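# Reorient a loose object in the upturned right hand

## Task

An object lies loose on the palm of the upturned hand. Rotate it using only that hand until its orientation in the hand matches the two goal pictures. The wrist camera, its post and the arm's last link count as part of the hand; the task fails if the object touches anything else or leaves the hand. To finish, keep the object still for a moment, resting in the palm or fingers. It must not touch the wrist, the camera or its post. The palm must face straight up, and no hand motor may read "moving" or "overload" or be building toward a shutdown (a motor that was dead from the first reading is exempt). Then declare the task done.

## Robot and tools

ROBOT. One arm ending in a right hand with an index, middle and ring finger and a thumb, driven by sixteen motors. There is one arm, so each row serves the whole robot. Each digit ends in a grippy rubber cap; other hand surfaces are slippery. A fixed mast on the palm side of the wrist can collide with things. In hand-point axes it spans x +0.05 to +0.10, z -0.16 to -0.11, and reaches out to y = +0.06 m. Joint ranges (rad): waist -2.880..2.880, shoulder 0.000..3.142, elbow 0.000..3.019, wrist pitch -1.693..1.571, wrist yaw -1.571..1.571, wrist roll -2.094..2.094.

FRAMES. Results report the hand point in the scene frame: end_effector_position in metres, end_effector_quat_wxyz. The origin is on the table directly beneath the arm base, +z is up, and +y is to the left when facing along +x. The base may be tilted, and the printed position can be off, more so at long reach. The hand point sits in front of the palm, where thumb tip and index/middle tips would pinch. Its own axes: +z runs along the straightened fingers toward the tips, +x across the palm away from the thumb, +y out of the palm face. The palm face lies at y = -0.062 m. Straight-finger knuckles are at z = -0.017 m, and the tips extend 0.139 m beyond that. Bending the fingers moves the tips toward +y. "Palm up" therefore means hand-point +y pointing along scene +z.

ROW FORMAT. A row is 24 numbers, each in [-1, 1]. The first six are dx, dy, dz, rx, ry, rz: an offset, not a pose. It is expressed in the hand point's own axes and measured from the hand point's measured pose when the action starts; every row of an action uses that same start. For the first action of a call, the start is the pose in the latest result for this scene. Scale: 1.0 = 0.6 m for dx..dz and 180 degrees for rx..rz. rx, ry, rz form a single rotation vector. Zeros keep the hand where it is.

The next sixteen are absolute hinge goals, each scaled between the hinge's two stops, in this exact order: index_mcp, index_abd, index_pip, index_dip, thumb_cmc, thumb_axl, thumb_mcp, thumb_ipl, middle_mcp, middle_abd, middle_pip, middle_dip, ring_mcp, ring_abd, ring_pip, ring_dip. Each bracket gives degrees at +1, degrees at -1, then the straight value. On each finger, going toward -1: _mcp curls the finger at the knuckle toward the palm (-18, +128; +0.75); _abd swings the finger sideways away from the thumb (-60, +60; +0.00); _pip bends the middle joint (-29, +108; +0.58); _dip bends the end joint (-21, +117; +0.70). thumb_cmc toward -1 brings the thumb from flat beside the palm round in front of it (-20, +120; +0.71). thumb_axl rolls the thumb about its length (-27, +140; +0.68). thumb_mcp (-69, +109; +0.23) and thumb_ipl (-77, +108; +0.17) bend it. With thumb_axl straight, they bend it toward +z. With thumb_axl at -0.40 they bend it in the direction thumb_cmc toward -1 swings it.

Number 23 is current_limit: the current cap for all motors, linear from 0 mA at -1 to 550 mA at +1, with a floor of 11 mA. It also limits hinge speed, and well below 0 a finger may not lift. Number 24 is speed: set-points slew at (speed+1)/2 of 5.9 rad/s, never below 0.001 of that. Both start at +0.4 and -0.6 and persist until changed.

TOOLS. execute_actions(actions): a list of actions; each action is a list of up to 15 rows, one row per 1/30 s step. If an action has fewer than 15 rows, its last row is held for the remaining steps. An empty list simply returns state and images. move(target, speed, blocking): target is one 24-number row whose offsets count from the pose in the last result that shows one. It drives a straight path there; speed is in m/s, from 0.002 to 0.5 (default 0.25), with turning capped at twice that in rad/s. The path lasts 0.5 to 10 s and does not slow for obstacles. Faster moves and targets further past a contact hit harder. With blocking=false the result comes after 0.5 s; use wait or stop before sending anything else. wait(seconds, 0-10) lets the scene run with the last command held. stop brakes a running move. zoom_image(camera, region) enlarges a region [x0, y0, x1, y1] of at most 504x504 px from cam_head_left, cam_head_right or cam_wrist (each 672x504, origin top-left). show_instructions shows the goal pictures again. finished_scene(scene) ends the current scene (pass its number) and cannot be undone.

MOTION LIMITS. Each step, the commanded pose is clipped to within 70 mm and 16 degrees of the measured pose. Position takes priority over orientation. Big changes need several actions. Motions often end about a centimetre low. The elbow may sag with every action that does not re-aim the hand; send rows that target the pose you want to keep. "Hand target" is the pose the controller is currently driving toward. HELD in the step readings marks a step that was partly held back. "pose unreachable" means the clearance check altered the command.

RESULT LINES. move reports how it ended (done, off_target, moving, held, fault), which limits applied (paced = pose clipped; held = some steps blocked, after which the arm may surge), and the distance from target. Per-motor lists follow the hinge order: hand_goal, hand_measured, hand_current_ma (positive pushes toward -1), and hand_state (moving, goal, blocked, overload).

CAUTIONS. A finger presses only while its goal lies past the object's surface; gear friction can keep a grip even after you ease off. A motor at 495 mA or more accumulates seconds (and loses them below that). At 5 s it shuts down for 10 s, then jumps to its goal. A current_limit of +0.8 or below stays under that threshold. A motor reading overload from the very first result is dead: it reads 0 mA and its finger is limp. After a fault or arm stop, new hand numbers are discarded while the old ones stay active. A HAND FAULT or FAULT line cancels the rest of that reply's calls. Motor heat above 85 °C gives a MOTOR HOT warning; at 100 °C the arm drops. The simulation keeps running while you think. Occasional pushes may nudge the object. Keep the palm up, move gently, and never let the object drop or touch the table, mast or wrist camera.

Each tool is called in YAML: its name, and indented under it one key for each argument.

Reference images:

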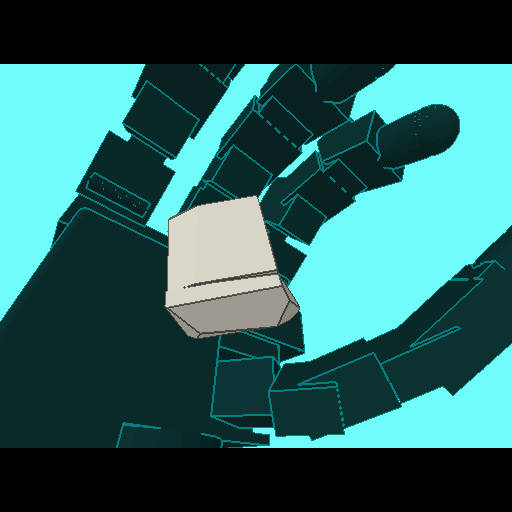

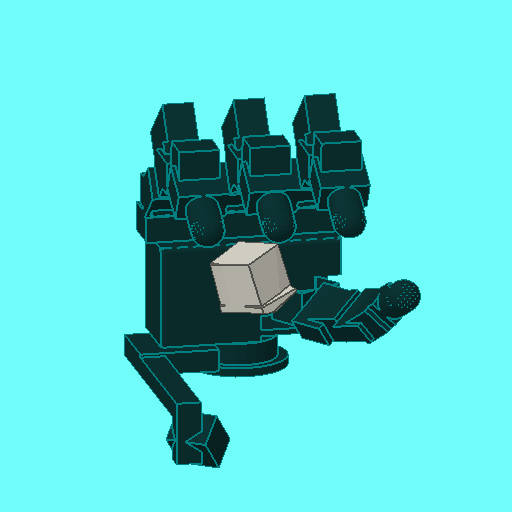

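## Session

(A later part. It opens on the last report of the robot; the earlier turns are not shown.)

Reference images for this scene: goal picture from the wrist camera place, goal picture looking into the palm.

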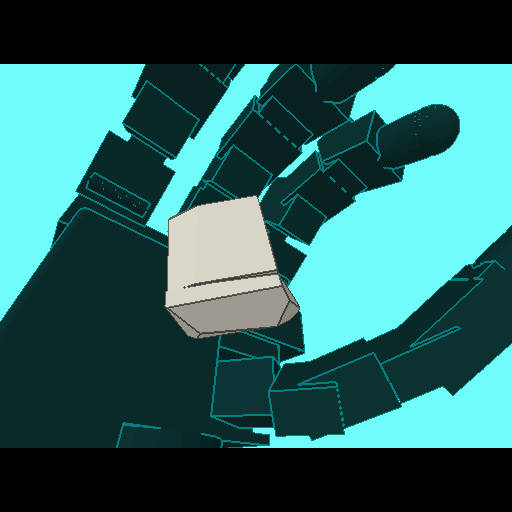

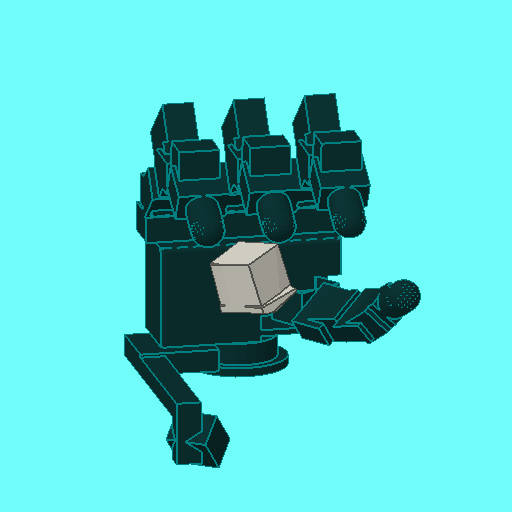

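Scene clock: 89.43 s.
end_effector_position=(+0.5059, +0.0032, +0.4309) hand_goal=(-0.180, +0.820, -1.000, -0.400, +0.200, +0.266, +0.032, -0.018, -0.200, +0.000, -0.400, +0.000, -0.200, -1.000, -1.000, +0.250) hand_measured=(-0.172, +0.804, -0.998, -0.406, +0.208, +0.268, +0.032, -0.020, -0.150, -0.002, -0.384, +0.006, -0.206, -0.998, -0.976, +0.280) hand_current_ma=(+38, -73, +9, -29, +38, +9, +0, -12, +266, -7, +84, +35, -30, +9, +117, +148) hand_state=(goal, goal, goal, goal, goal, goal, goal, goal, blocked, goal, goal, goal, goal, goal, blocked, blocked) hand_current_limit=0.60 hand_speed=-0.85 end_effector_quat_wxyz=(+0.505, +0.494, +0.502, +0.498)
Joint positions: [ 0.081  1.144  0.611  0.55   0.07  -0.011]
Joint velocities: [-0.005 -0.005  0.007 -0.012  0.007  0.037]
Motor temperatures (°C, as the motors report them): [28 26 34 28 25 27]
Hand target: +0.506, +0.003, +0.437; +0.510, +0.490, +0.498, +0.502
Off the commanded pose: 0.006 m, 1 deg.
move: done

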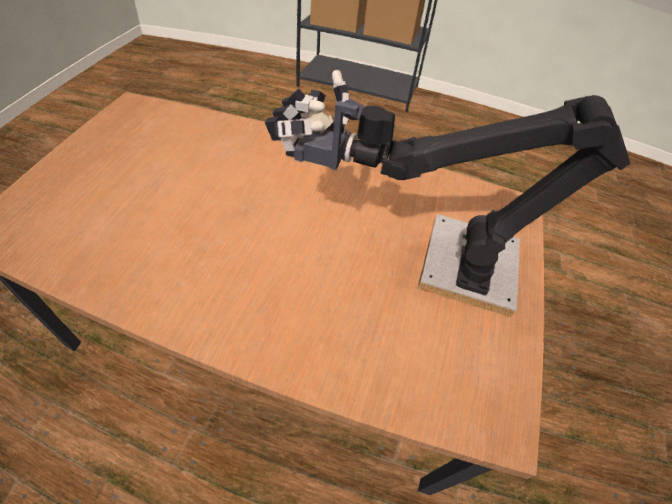

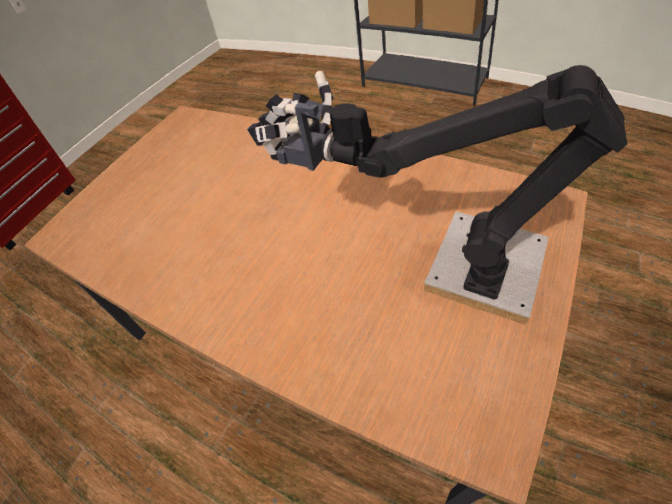

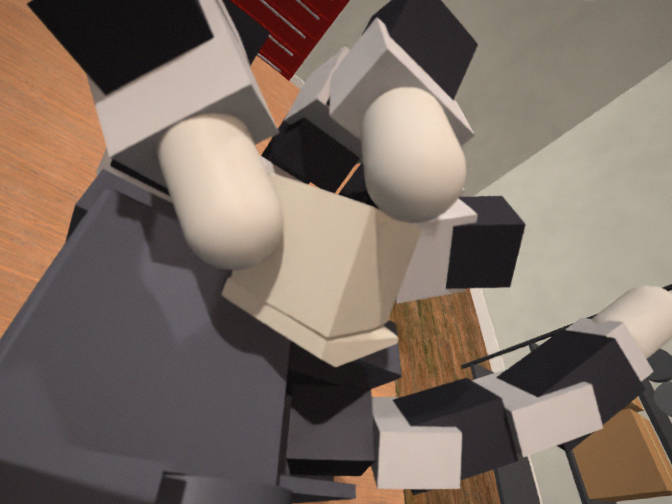

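Reach over the edge, then drag back.

move:
  target: [0,0.01,0,-0.006,0,0,-0.18,0.82,-1,-0.4,0.2,0.266,0.032,-0.018,-0.35,0,0,0.0,-0.2,-1,-1,0.25,0.6,-0.8]

move:
  target: [0,0.01,0,-0.006,0,0,-0.18,0.82,-1,-0.4,0.2,0.266,0.032,-0.018,-0.4,0,-0.1,-0.4,-0.2,-1,-1,0.25,0.6,-0.85]

move:
  target: [0,0.01,0,-0.006,0,0,-0.18,0.82,-1,-0.4,0.2,0.266,0.032,-0.018,-0.25,0,-0.3,-0.5,-0.2,-1,-1,0.25,0.6,-0.85]

Scene clock: 90.70 s.
end_effector_position=(+0.5059, +0.0032, +0.4309) hand_goal=(-0.180, +0.820, -1.000, -0.400, +0.200, +0.266, +0.032, -0.018, -0.350, +0.000, +0.000, +0.000, -0.200, -1.000, -1.000, +0.250) hand_measured=(-0.174, +0.818, -1.000, -0.404, +0.208, +0.268, +0.032, -0.020, -0.346, -0.002, -0.006, +0.002, -0.202, -0.998, -0.998, +0.252) hand_current_ma=(+37, -12, +4, -18, +38, +9, +0, -12, +20, -7, -35, +11, -9, +9, +5, +13) hand_state=(goal, goal, goal, goal, goal, goal, goal, goal, goal, goal, goal, goal, goal, goal, goal, goal) hand_current_limit=0.60 hand_speed=-0.80 end_effector_quat_wxyz=(+0.505, +0.494, +0.502, +0.498)
Joint positions: [ 0.081  1.144  0.611  0.55   0.07  -0.011]
Joint velocities: [-0.005 -0.015 -0.002  0.012 -0.066 -0.051]
Motor temperatures (°C, as the motors report them): [28 26 34 28 25 27]
Hand target: +0.506, +0.003, +0.437; +0.510, +0.490, +0.498, +0.502
Off the commanded pose: 0.006 m, 1 deg.
move: done

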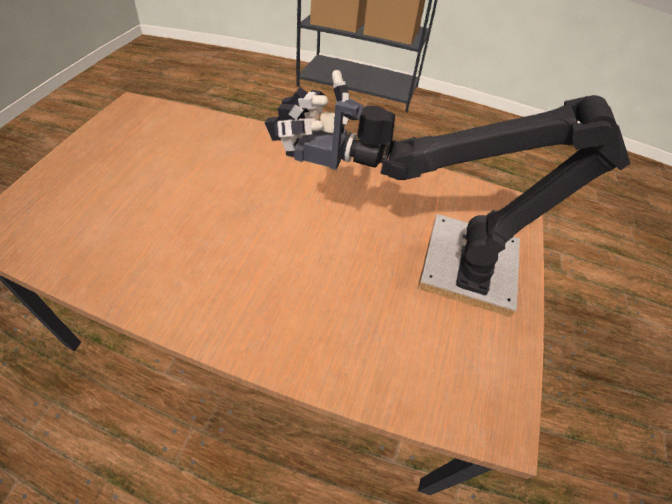

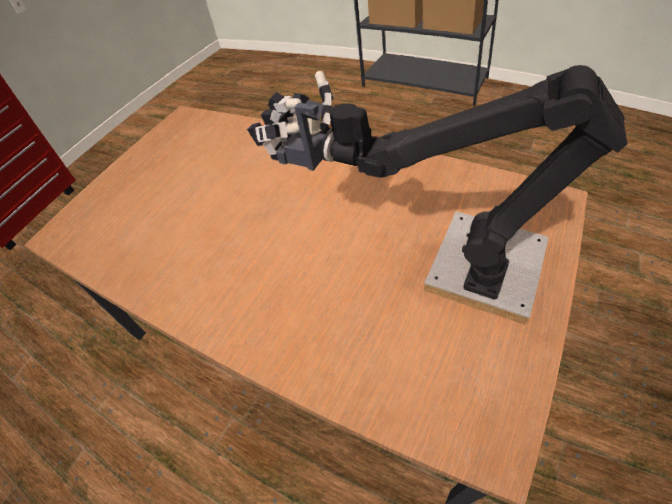

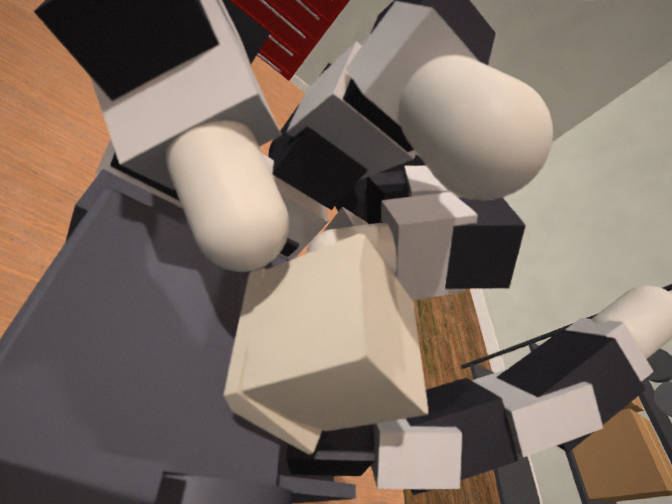

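Scene clock: 92.03 s.
end_effector_position=(+0.5059, +0.0032, +0.4309) hand_goal=(-0.180, +0.820, -1.000, -0.400, +0.200, +0.266, +0.032, -0.018, -0.400, +0.000, -0.100, -0.400, -0.200, -1.000, -1.000, +0.250) hand_measured=(-0.174, +0.818, -1.000, -0.404, +0.208, +0.268, +0.032, -0.020, -0.376, -0.002, -0.068, -0.356, -0.202, -0.998, -0.998, +0.252) hand_current_ma=(+37, -12, +4, -18, +38, +9, +0, -12, +132, -7, +165, +249, -9, +9, +5, +13) hand_state=(goal, goal, goal, goal, goal, goal, goal, goal, blocked, goal, blocked, blocked, goal, goal, goal, goal) hand_current_limit=0.60 hand_speed=-0.85 end_effector_quat_wxyz=(+0.505, +0.494, +0.502, +0.498)
Joint positions: [ 0.081  1.144  0.611  0.55   0.07  -0.011]
Joint velocities: [ 0.005 -0.005  0.007  0.012 -0.022 -0.022]
Motor temperatures (°C, as the motors report them): [28 26 34 28 25 27]
Hand target: +0.506, +0.003, +0.437; +0.510, +0.490, +0.498, +0.502
Off the commanded pose: 0.006 m, 1 deg.
move: done

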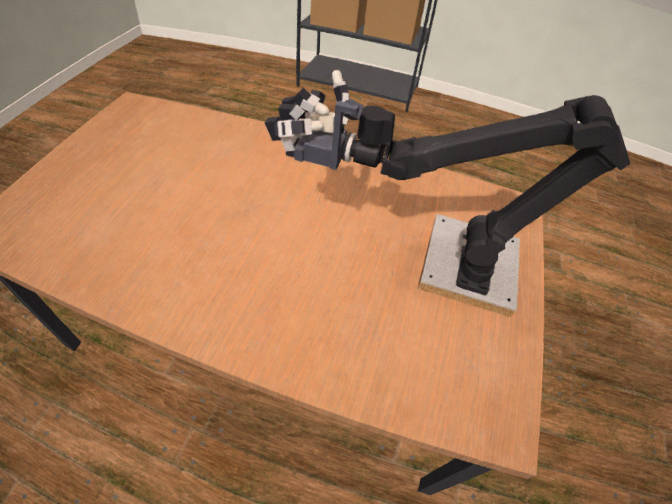

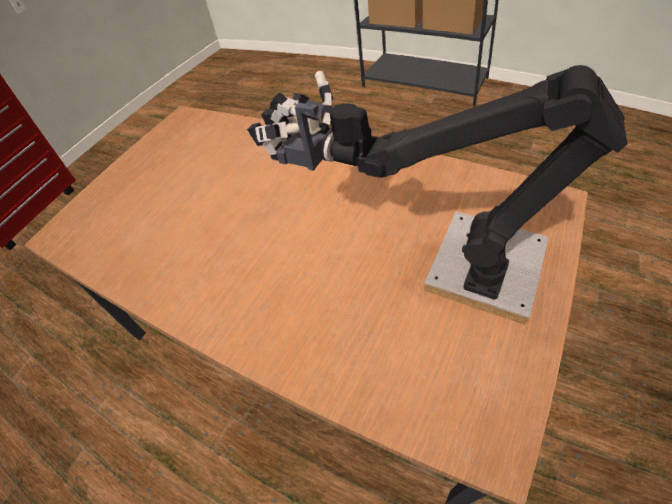

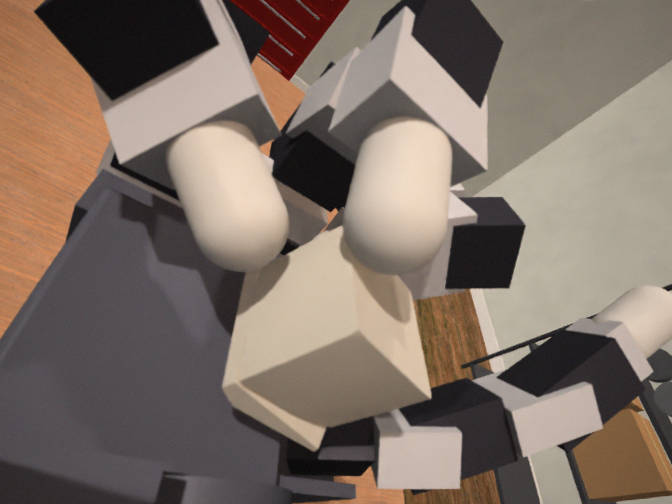

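Scene clock: 92.77 s.
end_effector_position=(+0.5059, +0.0032, +0.4309) hand_goal=(-0.180, +0.820, -1.000, -0.400, +0.200, +0.266, +0.032, -0.018, -0.250, +0.000, -0.300, -0.500, -0.200, -1.000, -1.000, +0.250) hand_measured=(-0.174, +0.818, -1.000, -0.404, +0.208, +0.268, +0.032, -0.020, -0.218, -0.002, -0.150, -0.462, -0.202, -0.998, -0.998, +0.252) hand_current_ma=(+37, -12, +4, -18, +38, +9, +0, -12, +170, -7, +440, +215, -9, +9, +5, +13) hand_state=(goal, goal, goal, goal, goal, goal, goal, goal, blocked, goal, blocked, blocked, goal, goal, goal, goal) hand_current_limit=0.60 hand_speed=-0.85 end_effector_quat_wxyz=(+0.505, +0.494, +0.502, +0.498)
Joint positions: [ 0.081  1.144  0.611  0.55   0.07  -0.011]
Joint velocities: [-0.015 -0.005 -0.007  0.002  0.022 -0.007]
Motor temperatures (°C, as the motors report them): [28 26 33 28 25 27]
Hand target: +0.506, +0.003, +0.437; +0.510, +0.490, +0.498, +0.502
Off the commanded pose: 0.006 m, 1 deg.
move: done

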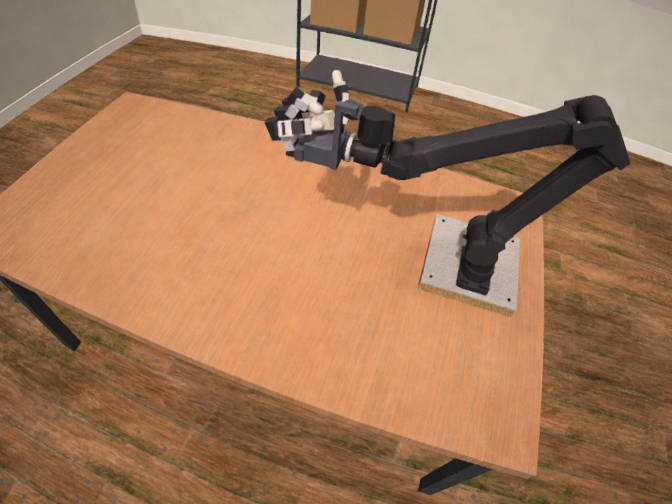

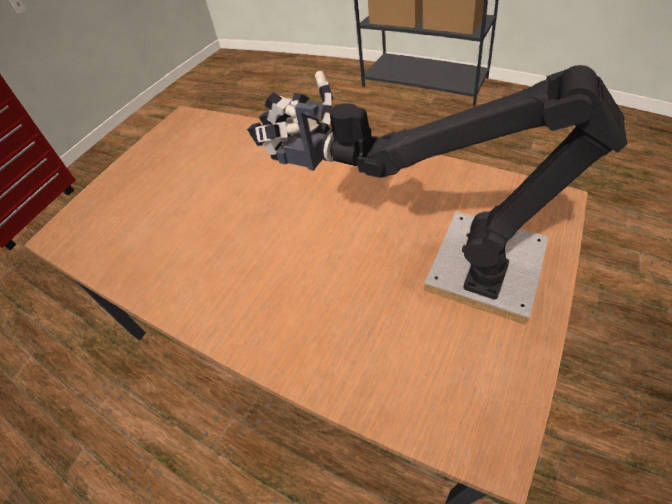

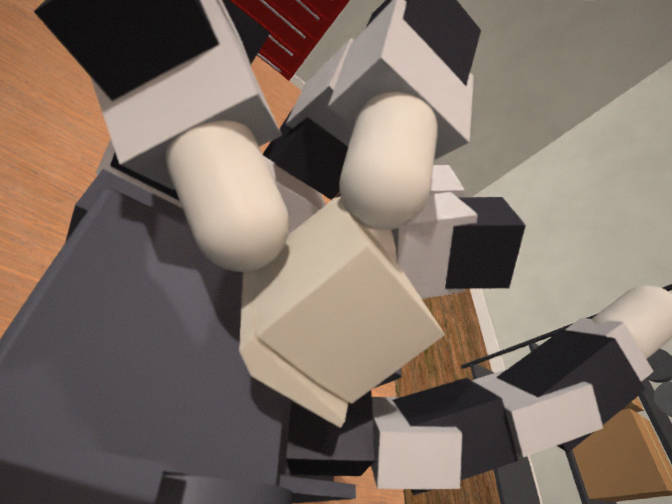

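move:
  target: [0,0.01,0,-0.006,0,0,-0.25,0.2,-0.8,0,0.2,0.266,0.032,-0.018,-0.6,0,0.3,0.1,-0.3,-0.4,-0.8,0,0.6,-0.7]

move:
  target: [0,0.01,0,-0.006,0,0,-0.4,0.3,-0.8,0,0.2,0.266,0.032,-0.018,-0.65,0,0.15,-0.45,-0.4,-0.5,-0.8,0,0.6,-0.8]

Scene clock: 94.03 s.
end_effector_position=(+0.5059, +0.0032, +0.4309) hand_goal=(-0.250, +0.200, -0.800, +0.000, +0.200, +0.266, +0.032, -0.018, -0.600, +0.000, +0.300, +0.100, -0.300, -0.400, -0.800, +0.000) hand_measured=(-0.246, +0.204, -0.808, -0.004, +0.208, +0.268, +0.032, -0.020, -0.600, -0.002, +0.294, +0.096, -0.298, -0.406, -0.808, +0.002) hand_current_ma=(+26, +17, -41, -21, +38, +9, +0, -12, +2, -7, -34, -20, +15, -23, -38, +12) hand_state=(goal, goal, goal, goal, goal, goal, goal, goal, goal, goal, goal, goal, goal, goal, goal, goal) hand_current_limit=0.60 hand_speed=-0.70 end_effector_quat_wxyz=(+0.505, +0.494, +0.502, +0.498)
Joint positions: [ 0.081  1.144  0.611  0.55   0.07  -0.011]
Joint velocities: [-0.005  0.005  0.002 -0.012 -0.037  0.051]
Motor temperatures (°C, as the motors report them): [28 26 33 28 25 27]
Hand target: +0.506, +0.003, +0.437; +0.510, +0.490, +0.498, +0.502
Off the commanded pose: 0.006 m, 1 deg.
move: done

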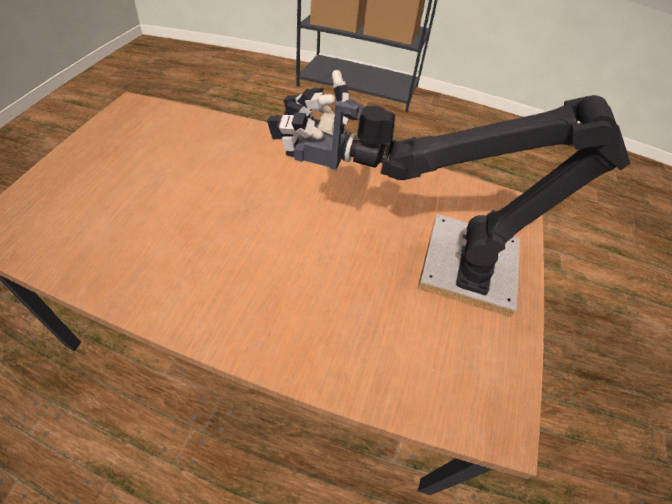

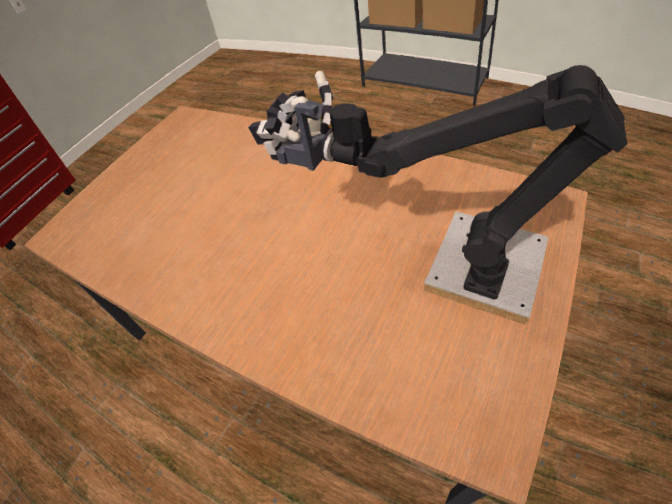

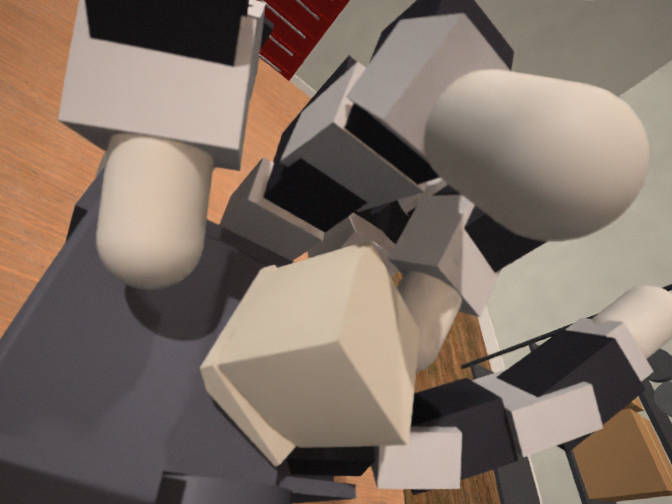

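Scene clock: 95.40 s.
end_effector_position=(+0.5059, +0.0032, +0.4309) hand_goal=(-0.400, +0.300, -0.800, +0.000, +0.200, +0.266, +0.032, -0.018, -0.650, +0.000, +0.150, -0.450, -0.400, -0.500, -0.800, +0.000) hand_measured=(-0.388, +0.298, -0.804, -0.004, +0.208, +0.268, +0.032, -0.020, -0.620, -0.002, +0.192, -0.386, -0.398, -0.498, -0.808, +0.002) hand_current_ma=(+63, -10, -21, -16, +38, +9, +0, -12, +163, -7, +214, +364, +9, +12, -38, +12) hand_state=(goal, goal, goal, goal, goal, goal, goal, goal, blocked, goal, blocked, blocked, goal, goal, goal, goal) hand_current_limit=0.60 hand_speed=-0.80 end_effector_quat_wxyz=(+0.505, +0.494, +0.502, +0.498)
Joint positions: [ 0.081  1.144  0.611  0.55   0.07  -0.011]
Joint velocities: [ 0.005  0.005 -0.012  0.002 -0.066 -0.022]
Motor temperatures (°C, as the motors report them): [28 26 33 28 25 27]
Hand target: +0.506, +0.003, +0.437; +0.510, +0.490, +0.498, +0.502
Off the commanded pose: 0.006 m, 1 deg.
move: done

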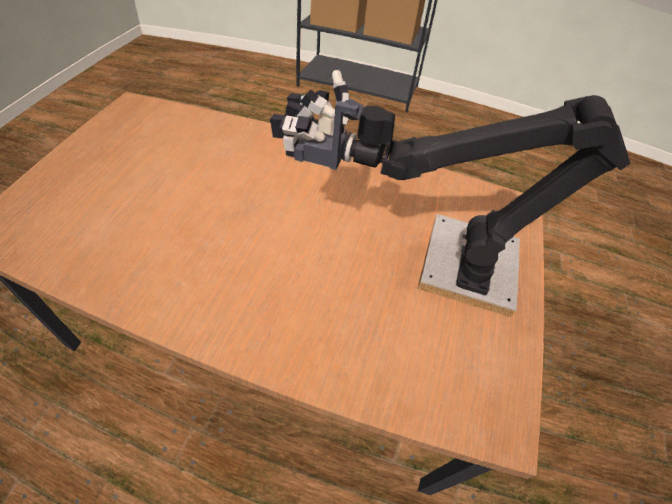

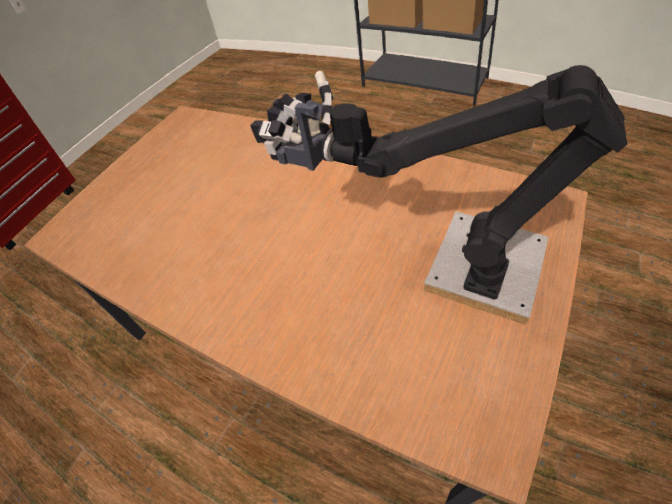

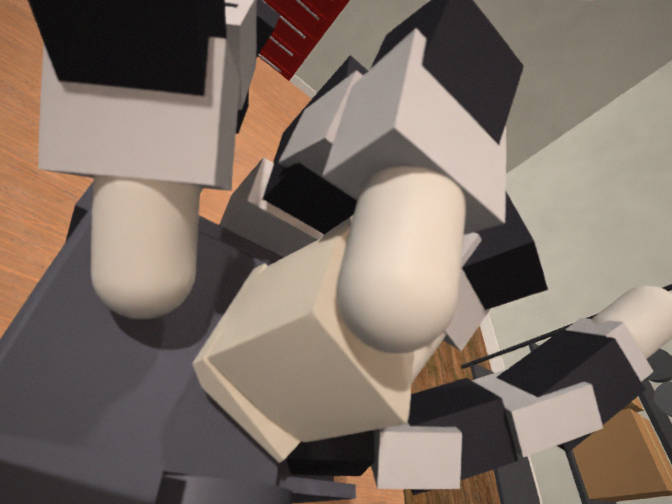

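move:
  target: [0,0.01,0,-0.006,0,0,-0.35,0,-0.7,0,0.2,0.266,0.032,-0.018,-0.35,0,-0.1,-0.5,-0.42,-0.6,-0.8,0,0.6,-0.8]

move:
  target: [0,0.01,0,-0.006,0,0,-0.42,0.95,-1,0,0.2,0.266,0.032,-0.018,-0.5,0,0.3,0,-0.42,-0.95,-1,0,0.6,-0.7]

Scene clock: 96.53 s.
end_effector_position=(+0.5059, +0.0032, +0.4309) hand_goal=(-0.350, +0.000, -0.700, +0.000, +0.200, +0.266, +0.032, -0.018, -0.350, +0.000, -0.100, -0.500, -0.420, -0.600, -0.800, +0.000) hand_measured=(-0.354, +0.004, -0.708, -0.004, +0.208, +0.268, +0.032, -0.020, -0.338, -0.002, -0.048, -0.468, -0.418, -0.598, -0.806, +0.002) hand_current_ma=(-20, +14, -45, -16, +38, +9, +0, -12, +68, -7, +261, +176, +8, +11, -30, +12) hand_state=(goal, goal, goal, goal, goal, goal, goal, goal, goal, goal, blocked, blocked, goal, goal, goal, goal) hand_current_limit=0.60 hand_speed=-0.80 end_effector_quat_wxyz=(+0.505, +0.494, +0.502, +0.498)
Joint positions: [ 0.081  1.144  0.611  0.55   0.07  -0.011]
Joint velocities: [ 0.005  0.005  0.002 -0.002 -0.022 -0.051]
Motor temperatures (°C, as the motors report them): [28 26 33 28 25 27]
Hand target: +0.506, +0.003, +0.437; +0.510, +0.490, +0.498, +0.502
Off the commanded pose: 0.006 m, 1 deg.
move: done

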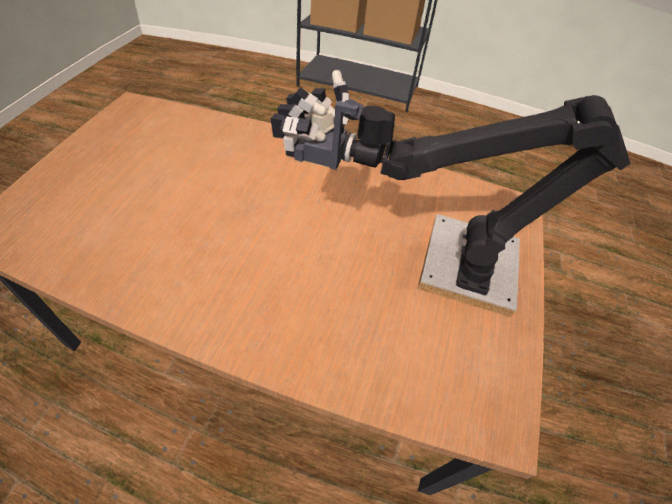

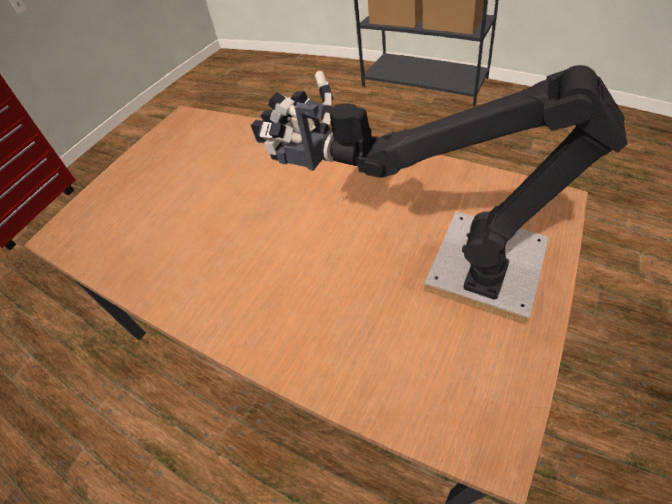

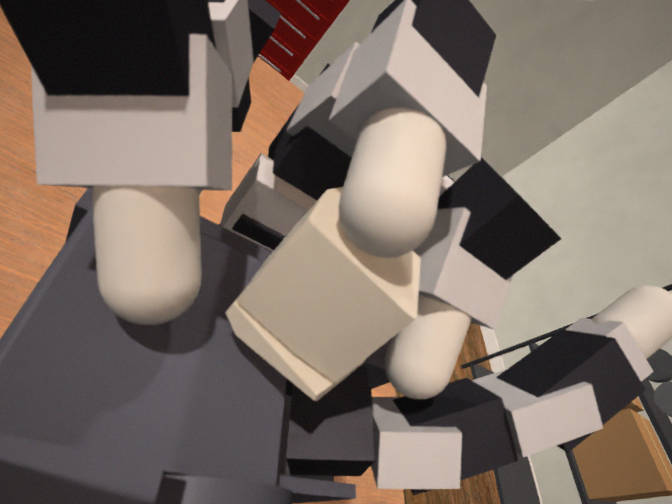

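Scene clock: 98.07 s.
end_effector_position=(+0.5059, +0.0032, +0.4309) hand_goal=(-0.420, +0.950, -1.000, +0.000, +0.200, +0.266, +0.032, -0.018, -0.500, +0.000, +0.300, +0.000, -0.420, -0.950, -1.000, +0.000) hand_measured=(-0.420, +0.930, -0.932, +0.020, +0.208, +0.268, +0.032, -0.020, -0.498, -0.002, +0.294, -0.004, -0.416, -0.944, -0.962, +0.020) hand_current_ma=(-2, -88, +366, +98, +38, +9, +0, -12, +9, -7, -29, -20, +19, +29, +196, +105) hand_state=(goal, goal, blocked, goal, goal, goal, goal, goal, goal, goal, goal, goal, goal, goal, blocked, blocked) hand_current_limit=0.60 hand_speed=-0.70 end_effector_quat_wxyz=(+0.505, +0.494, +0.502, +0.498)
Joint positions: [ 0.081  1.144  0.611  0.55   0.07  -0.011]
Joint velocities: [-0.005 -0.005 -0.002 -0.007 -0.037 -0.037]
Motor temperatures (°C, as the motors report them): [28 26 33 28 25 27]
Hand target: +0.506, +0.003, +0.437; +0.510, +0.490, +0.498, +0.502
Off the commanded pose: 0.006 m, 1 deg.
move: done

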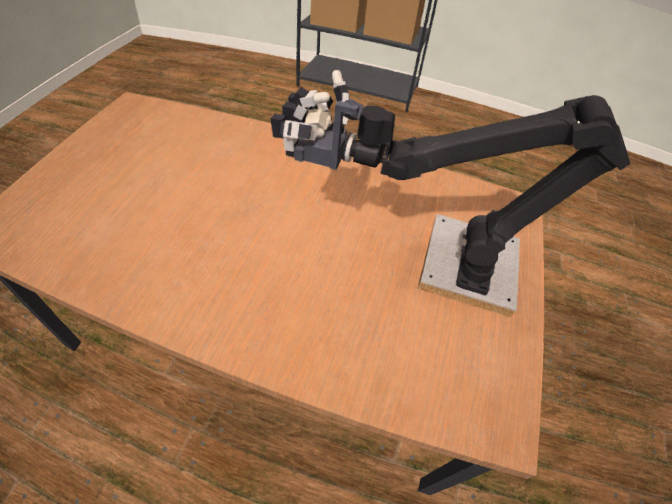

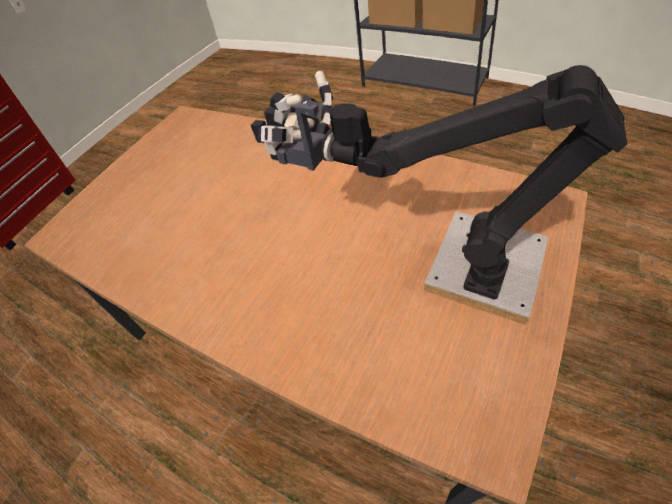

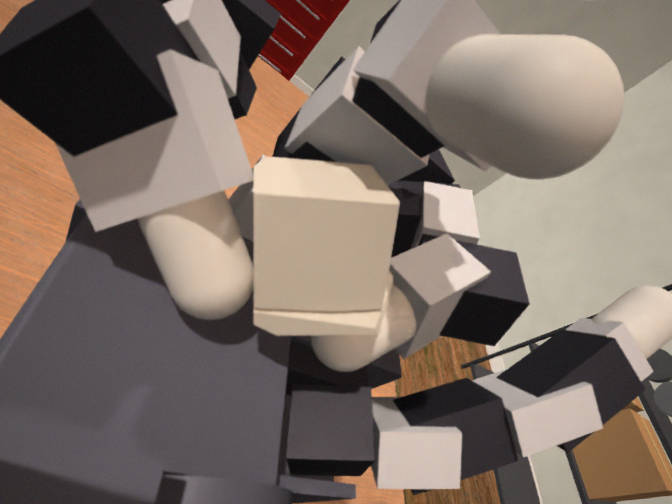

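move:
  target: [0,0.01,0,-0.006,0,0,-0.35,0.85,-0.95,0,0.2,0.266,0.032,-0.018,-0.3,0,0.3,0,-0.2,-1,-1,0,0.6,-0.85]

zoom_image:
  camera: "cam_head_left"
  region: [260,70,360,150]

Scene clock: 100.07 s.
end_effector_position=(+0.5059, +0.0032, +0.4309) hand_goal=(-0.350, +0.850, -0.950, +0.000, +0.200, +0.266, +0.032, -0.018, -0.300, +0.000, +0.300, +0.000, -0.200, -1.000, -1.000, +0.000) hand_measured=(-0.342, +0.852, -0.932, +0.000, +0.208, +0.268, +0.032, -0.020, -0.300, -0.002, +0.296, -0.004, -0.224, -0.978, -0.956, +0.018) hand_current_ma=(+46, +7, +99, +2, +38, +9, +0, -12, +0, -7, -21, -19, -132, +98, +226, +89) hand_state=(goal, goal, goal, goal, goal, goal, goal, goal, goal, goal, goal, goal, blocked, blocked, blocked, goal) hand_current_limit=0.60 hand_speed=-0.85 end_effector_quat_wxyz=(+0.505, +0.494, +0.502, +0.498)
Joint positions: [ 0.081  1.144  0.611  0.55   0.07  -0.011]
Joint velocities: [ 0.005 -0.005  0.002  0.002  0.007  0.007]
Motor temperatures (°C, as the motors report them): [28 26 33 28 25 27]
Hand target: +0.506, +0.003, +0.437; +0.510, +0.490, +0.498, +0.502
Off the commanded pose: 0.006 m, 1 deg.
move: done

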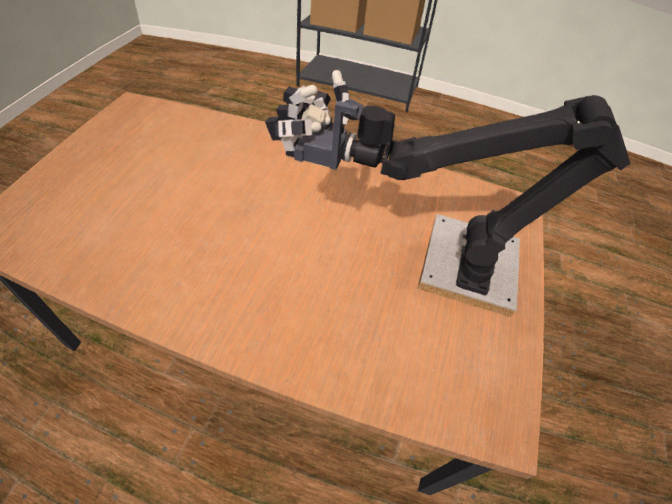

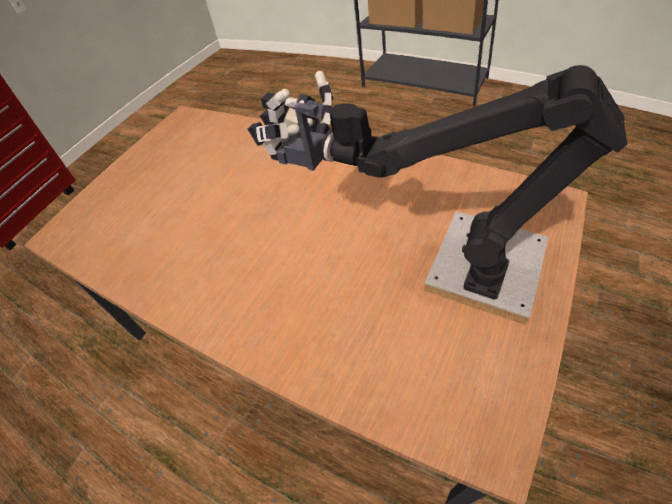

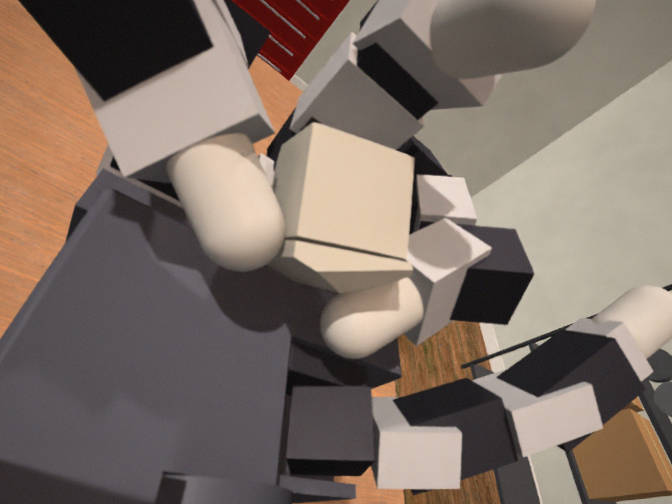

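Region (260, 70, 360, 150) of cam_head_left's 672x504 image, scaled by 5.040, with more detail than that image has; it fills the top 403 rows of this view, and the rest is white.

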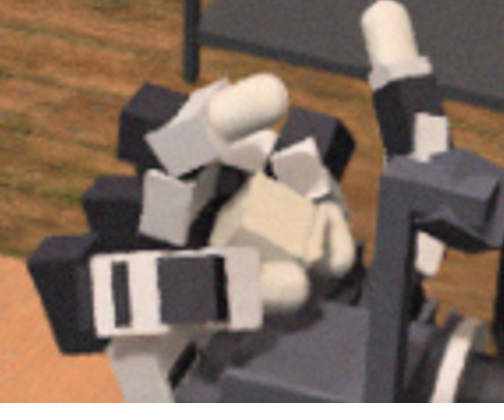

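Rolling the right way; continue.

move:
  target: [0,0.01,0,-0.006,0,0,-0.4,0.75,-0.9,0,0.2,0.266,0.032,-0.018,-0.1,0,0.2,0,0.0,-1,-1,0,0.6,-0.85]

Scene clock: 100.97 s.
end_effector_position=(+0.5059, +0.0032, +0.4309) hand_goal=(-0.400, +0.750, -0.900, +0.000, +0.200, +0.266, +0.032, -0.018, -0.100, +0.000, +0.200, +0.000, +0.000, -1.000, -1.000, +0.000) hand_measured=(-0.396, +0.760, -0.894, +0.000, +0.208, +0.268, +0.032, -0.020, -0.098, -0.002, +0.202, -0.004, +0.002, -0.986, -0.978, +0.008) hand_current_ma=(+21, +47, +37, +2, +38, +9, +0, -12, +15, -7, +14, -19, +13, +64, +107, +44) hand_state=(goal, goal, goal, goal, goal, goal, goal, goal, goal, goal, goal, goal, goal, goal, blocked, goal) hand_current_limit=0.60 hand_speed=-0.85 end_effector_quat_wxyz=(+0.505, +0.494, +0.502, +0.498)
Joint positions: [ 0.081  1.144  0.611  0.55   0.07  -0.011]
Joint velocities: [-0.015  0.005 -0.002  0.007  0.007  0.037]
Motor temperatures (°C, as the motors report them): [28 26 34 28 25 27]
Hand target: +0.506, +0.003, +0.437; +0.510, +0.490, +0.498, +0.502
Off the commanded pose: 0.006 m, 1 deg.
move: done

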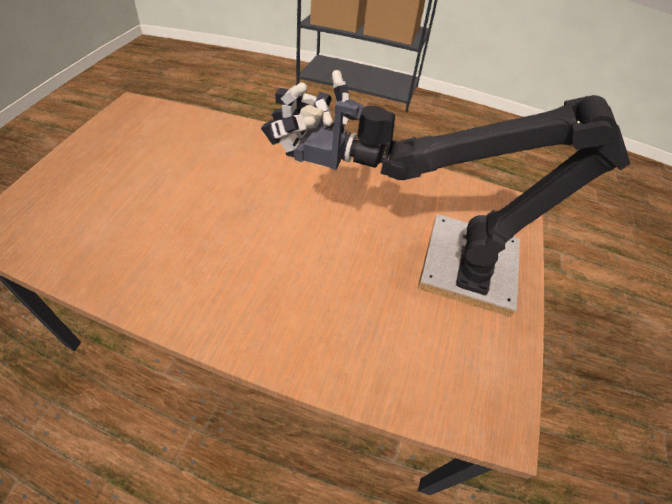

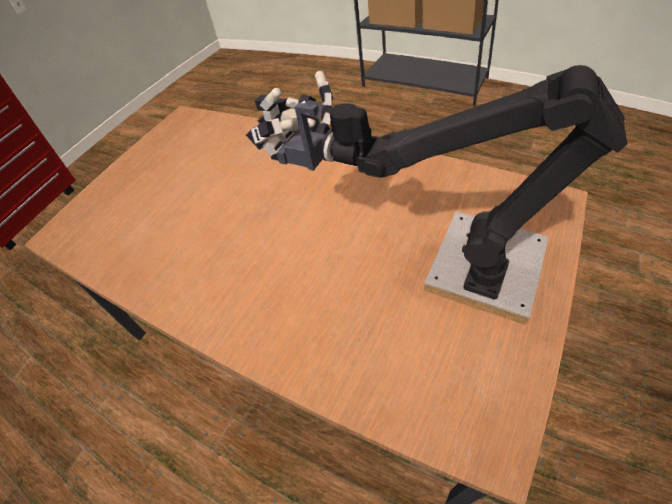

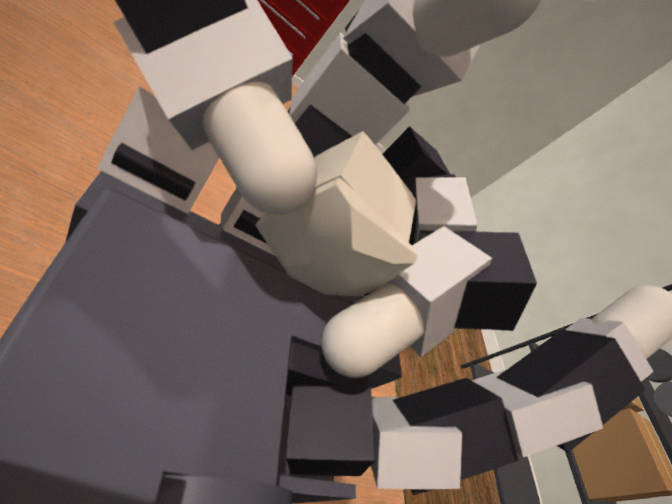

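move:
  target: [0,0.01,0,-0.006,0,0,-0.3,0.3,-0.9,-0.1,0.2,0.266,0.032,-0.018,-0.4,0,0.5,0.2,-0.05,-1,-1,0.1,0.6,-0.85]

Scene clock: 102.40 s.
end_effector_position=(+0.5059, +0.0032, +0.4309) hand_goal=(-0.300, +0.300, -0.900, -0.100, +0.200, +0.266, +0.032, -0.018, -0.400, +0.000, +0.500, +0.200, -0.050, -1.000, -1.000, +0.100) hand_measured=(-0.276, +0.340, -0.884, -0.092, +0.208, +0.268, +0.032, -0.020, -0.390, -0.002, +0.496, +0.196, -0.044, -0.996, -0.998, +0.100) hand_current_ma=(+129, +182, +87, +38, +38, +9, +0, -12, +50, -7, -16, -17, +27, +14, +9, -2) hand_state=(blocked, blocked, goal, goal, goal, goal, goal, goal, goal, goal, goal, goal, goal, goal, goal, goal) hand_current_limit=0.60 hand_speed=-0.85 end_effector_quat_wxyz=(+0.505, +0.494, +0.502, +0.498)
Joint positions: [ 0.081  1.144  0.611  0.55   0.07  -0.011]
Joint velocities: [ 0.015 -0.015 -0.002  0.012  0.037 -0.081]
Motor temperatures (°C, as the motors report them): [28 26 34 28 25 27]
Hand target: +0.506, +0.003, +0.437; +0.510, +0.490, +0.498, +0.502
Off the commanded pose: 0.006 m, 1 deg.
move: done

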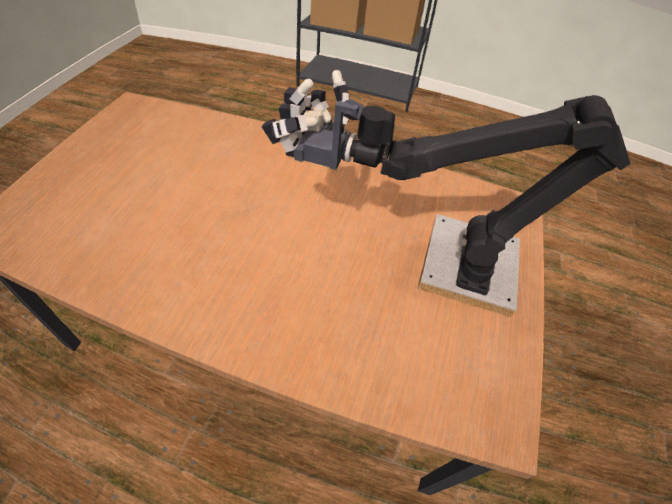

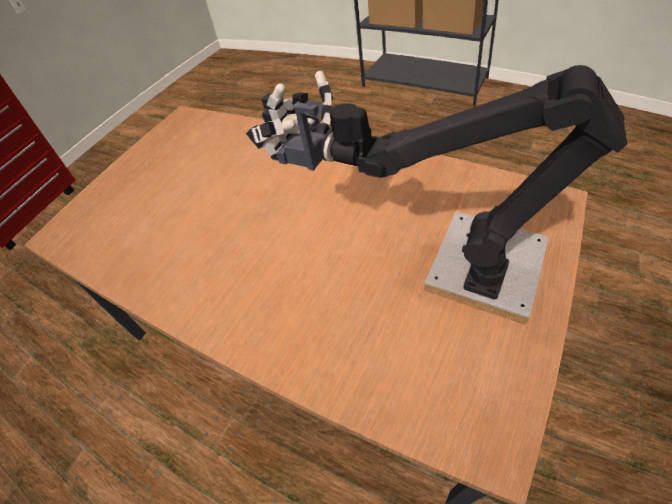

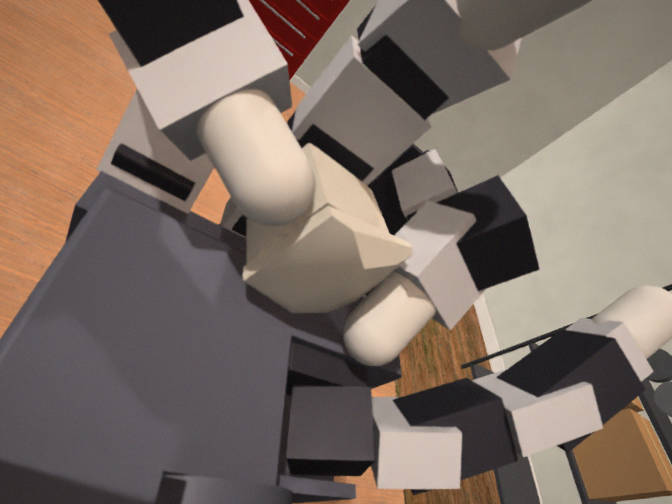

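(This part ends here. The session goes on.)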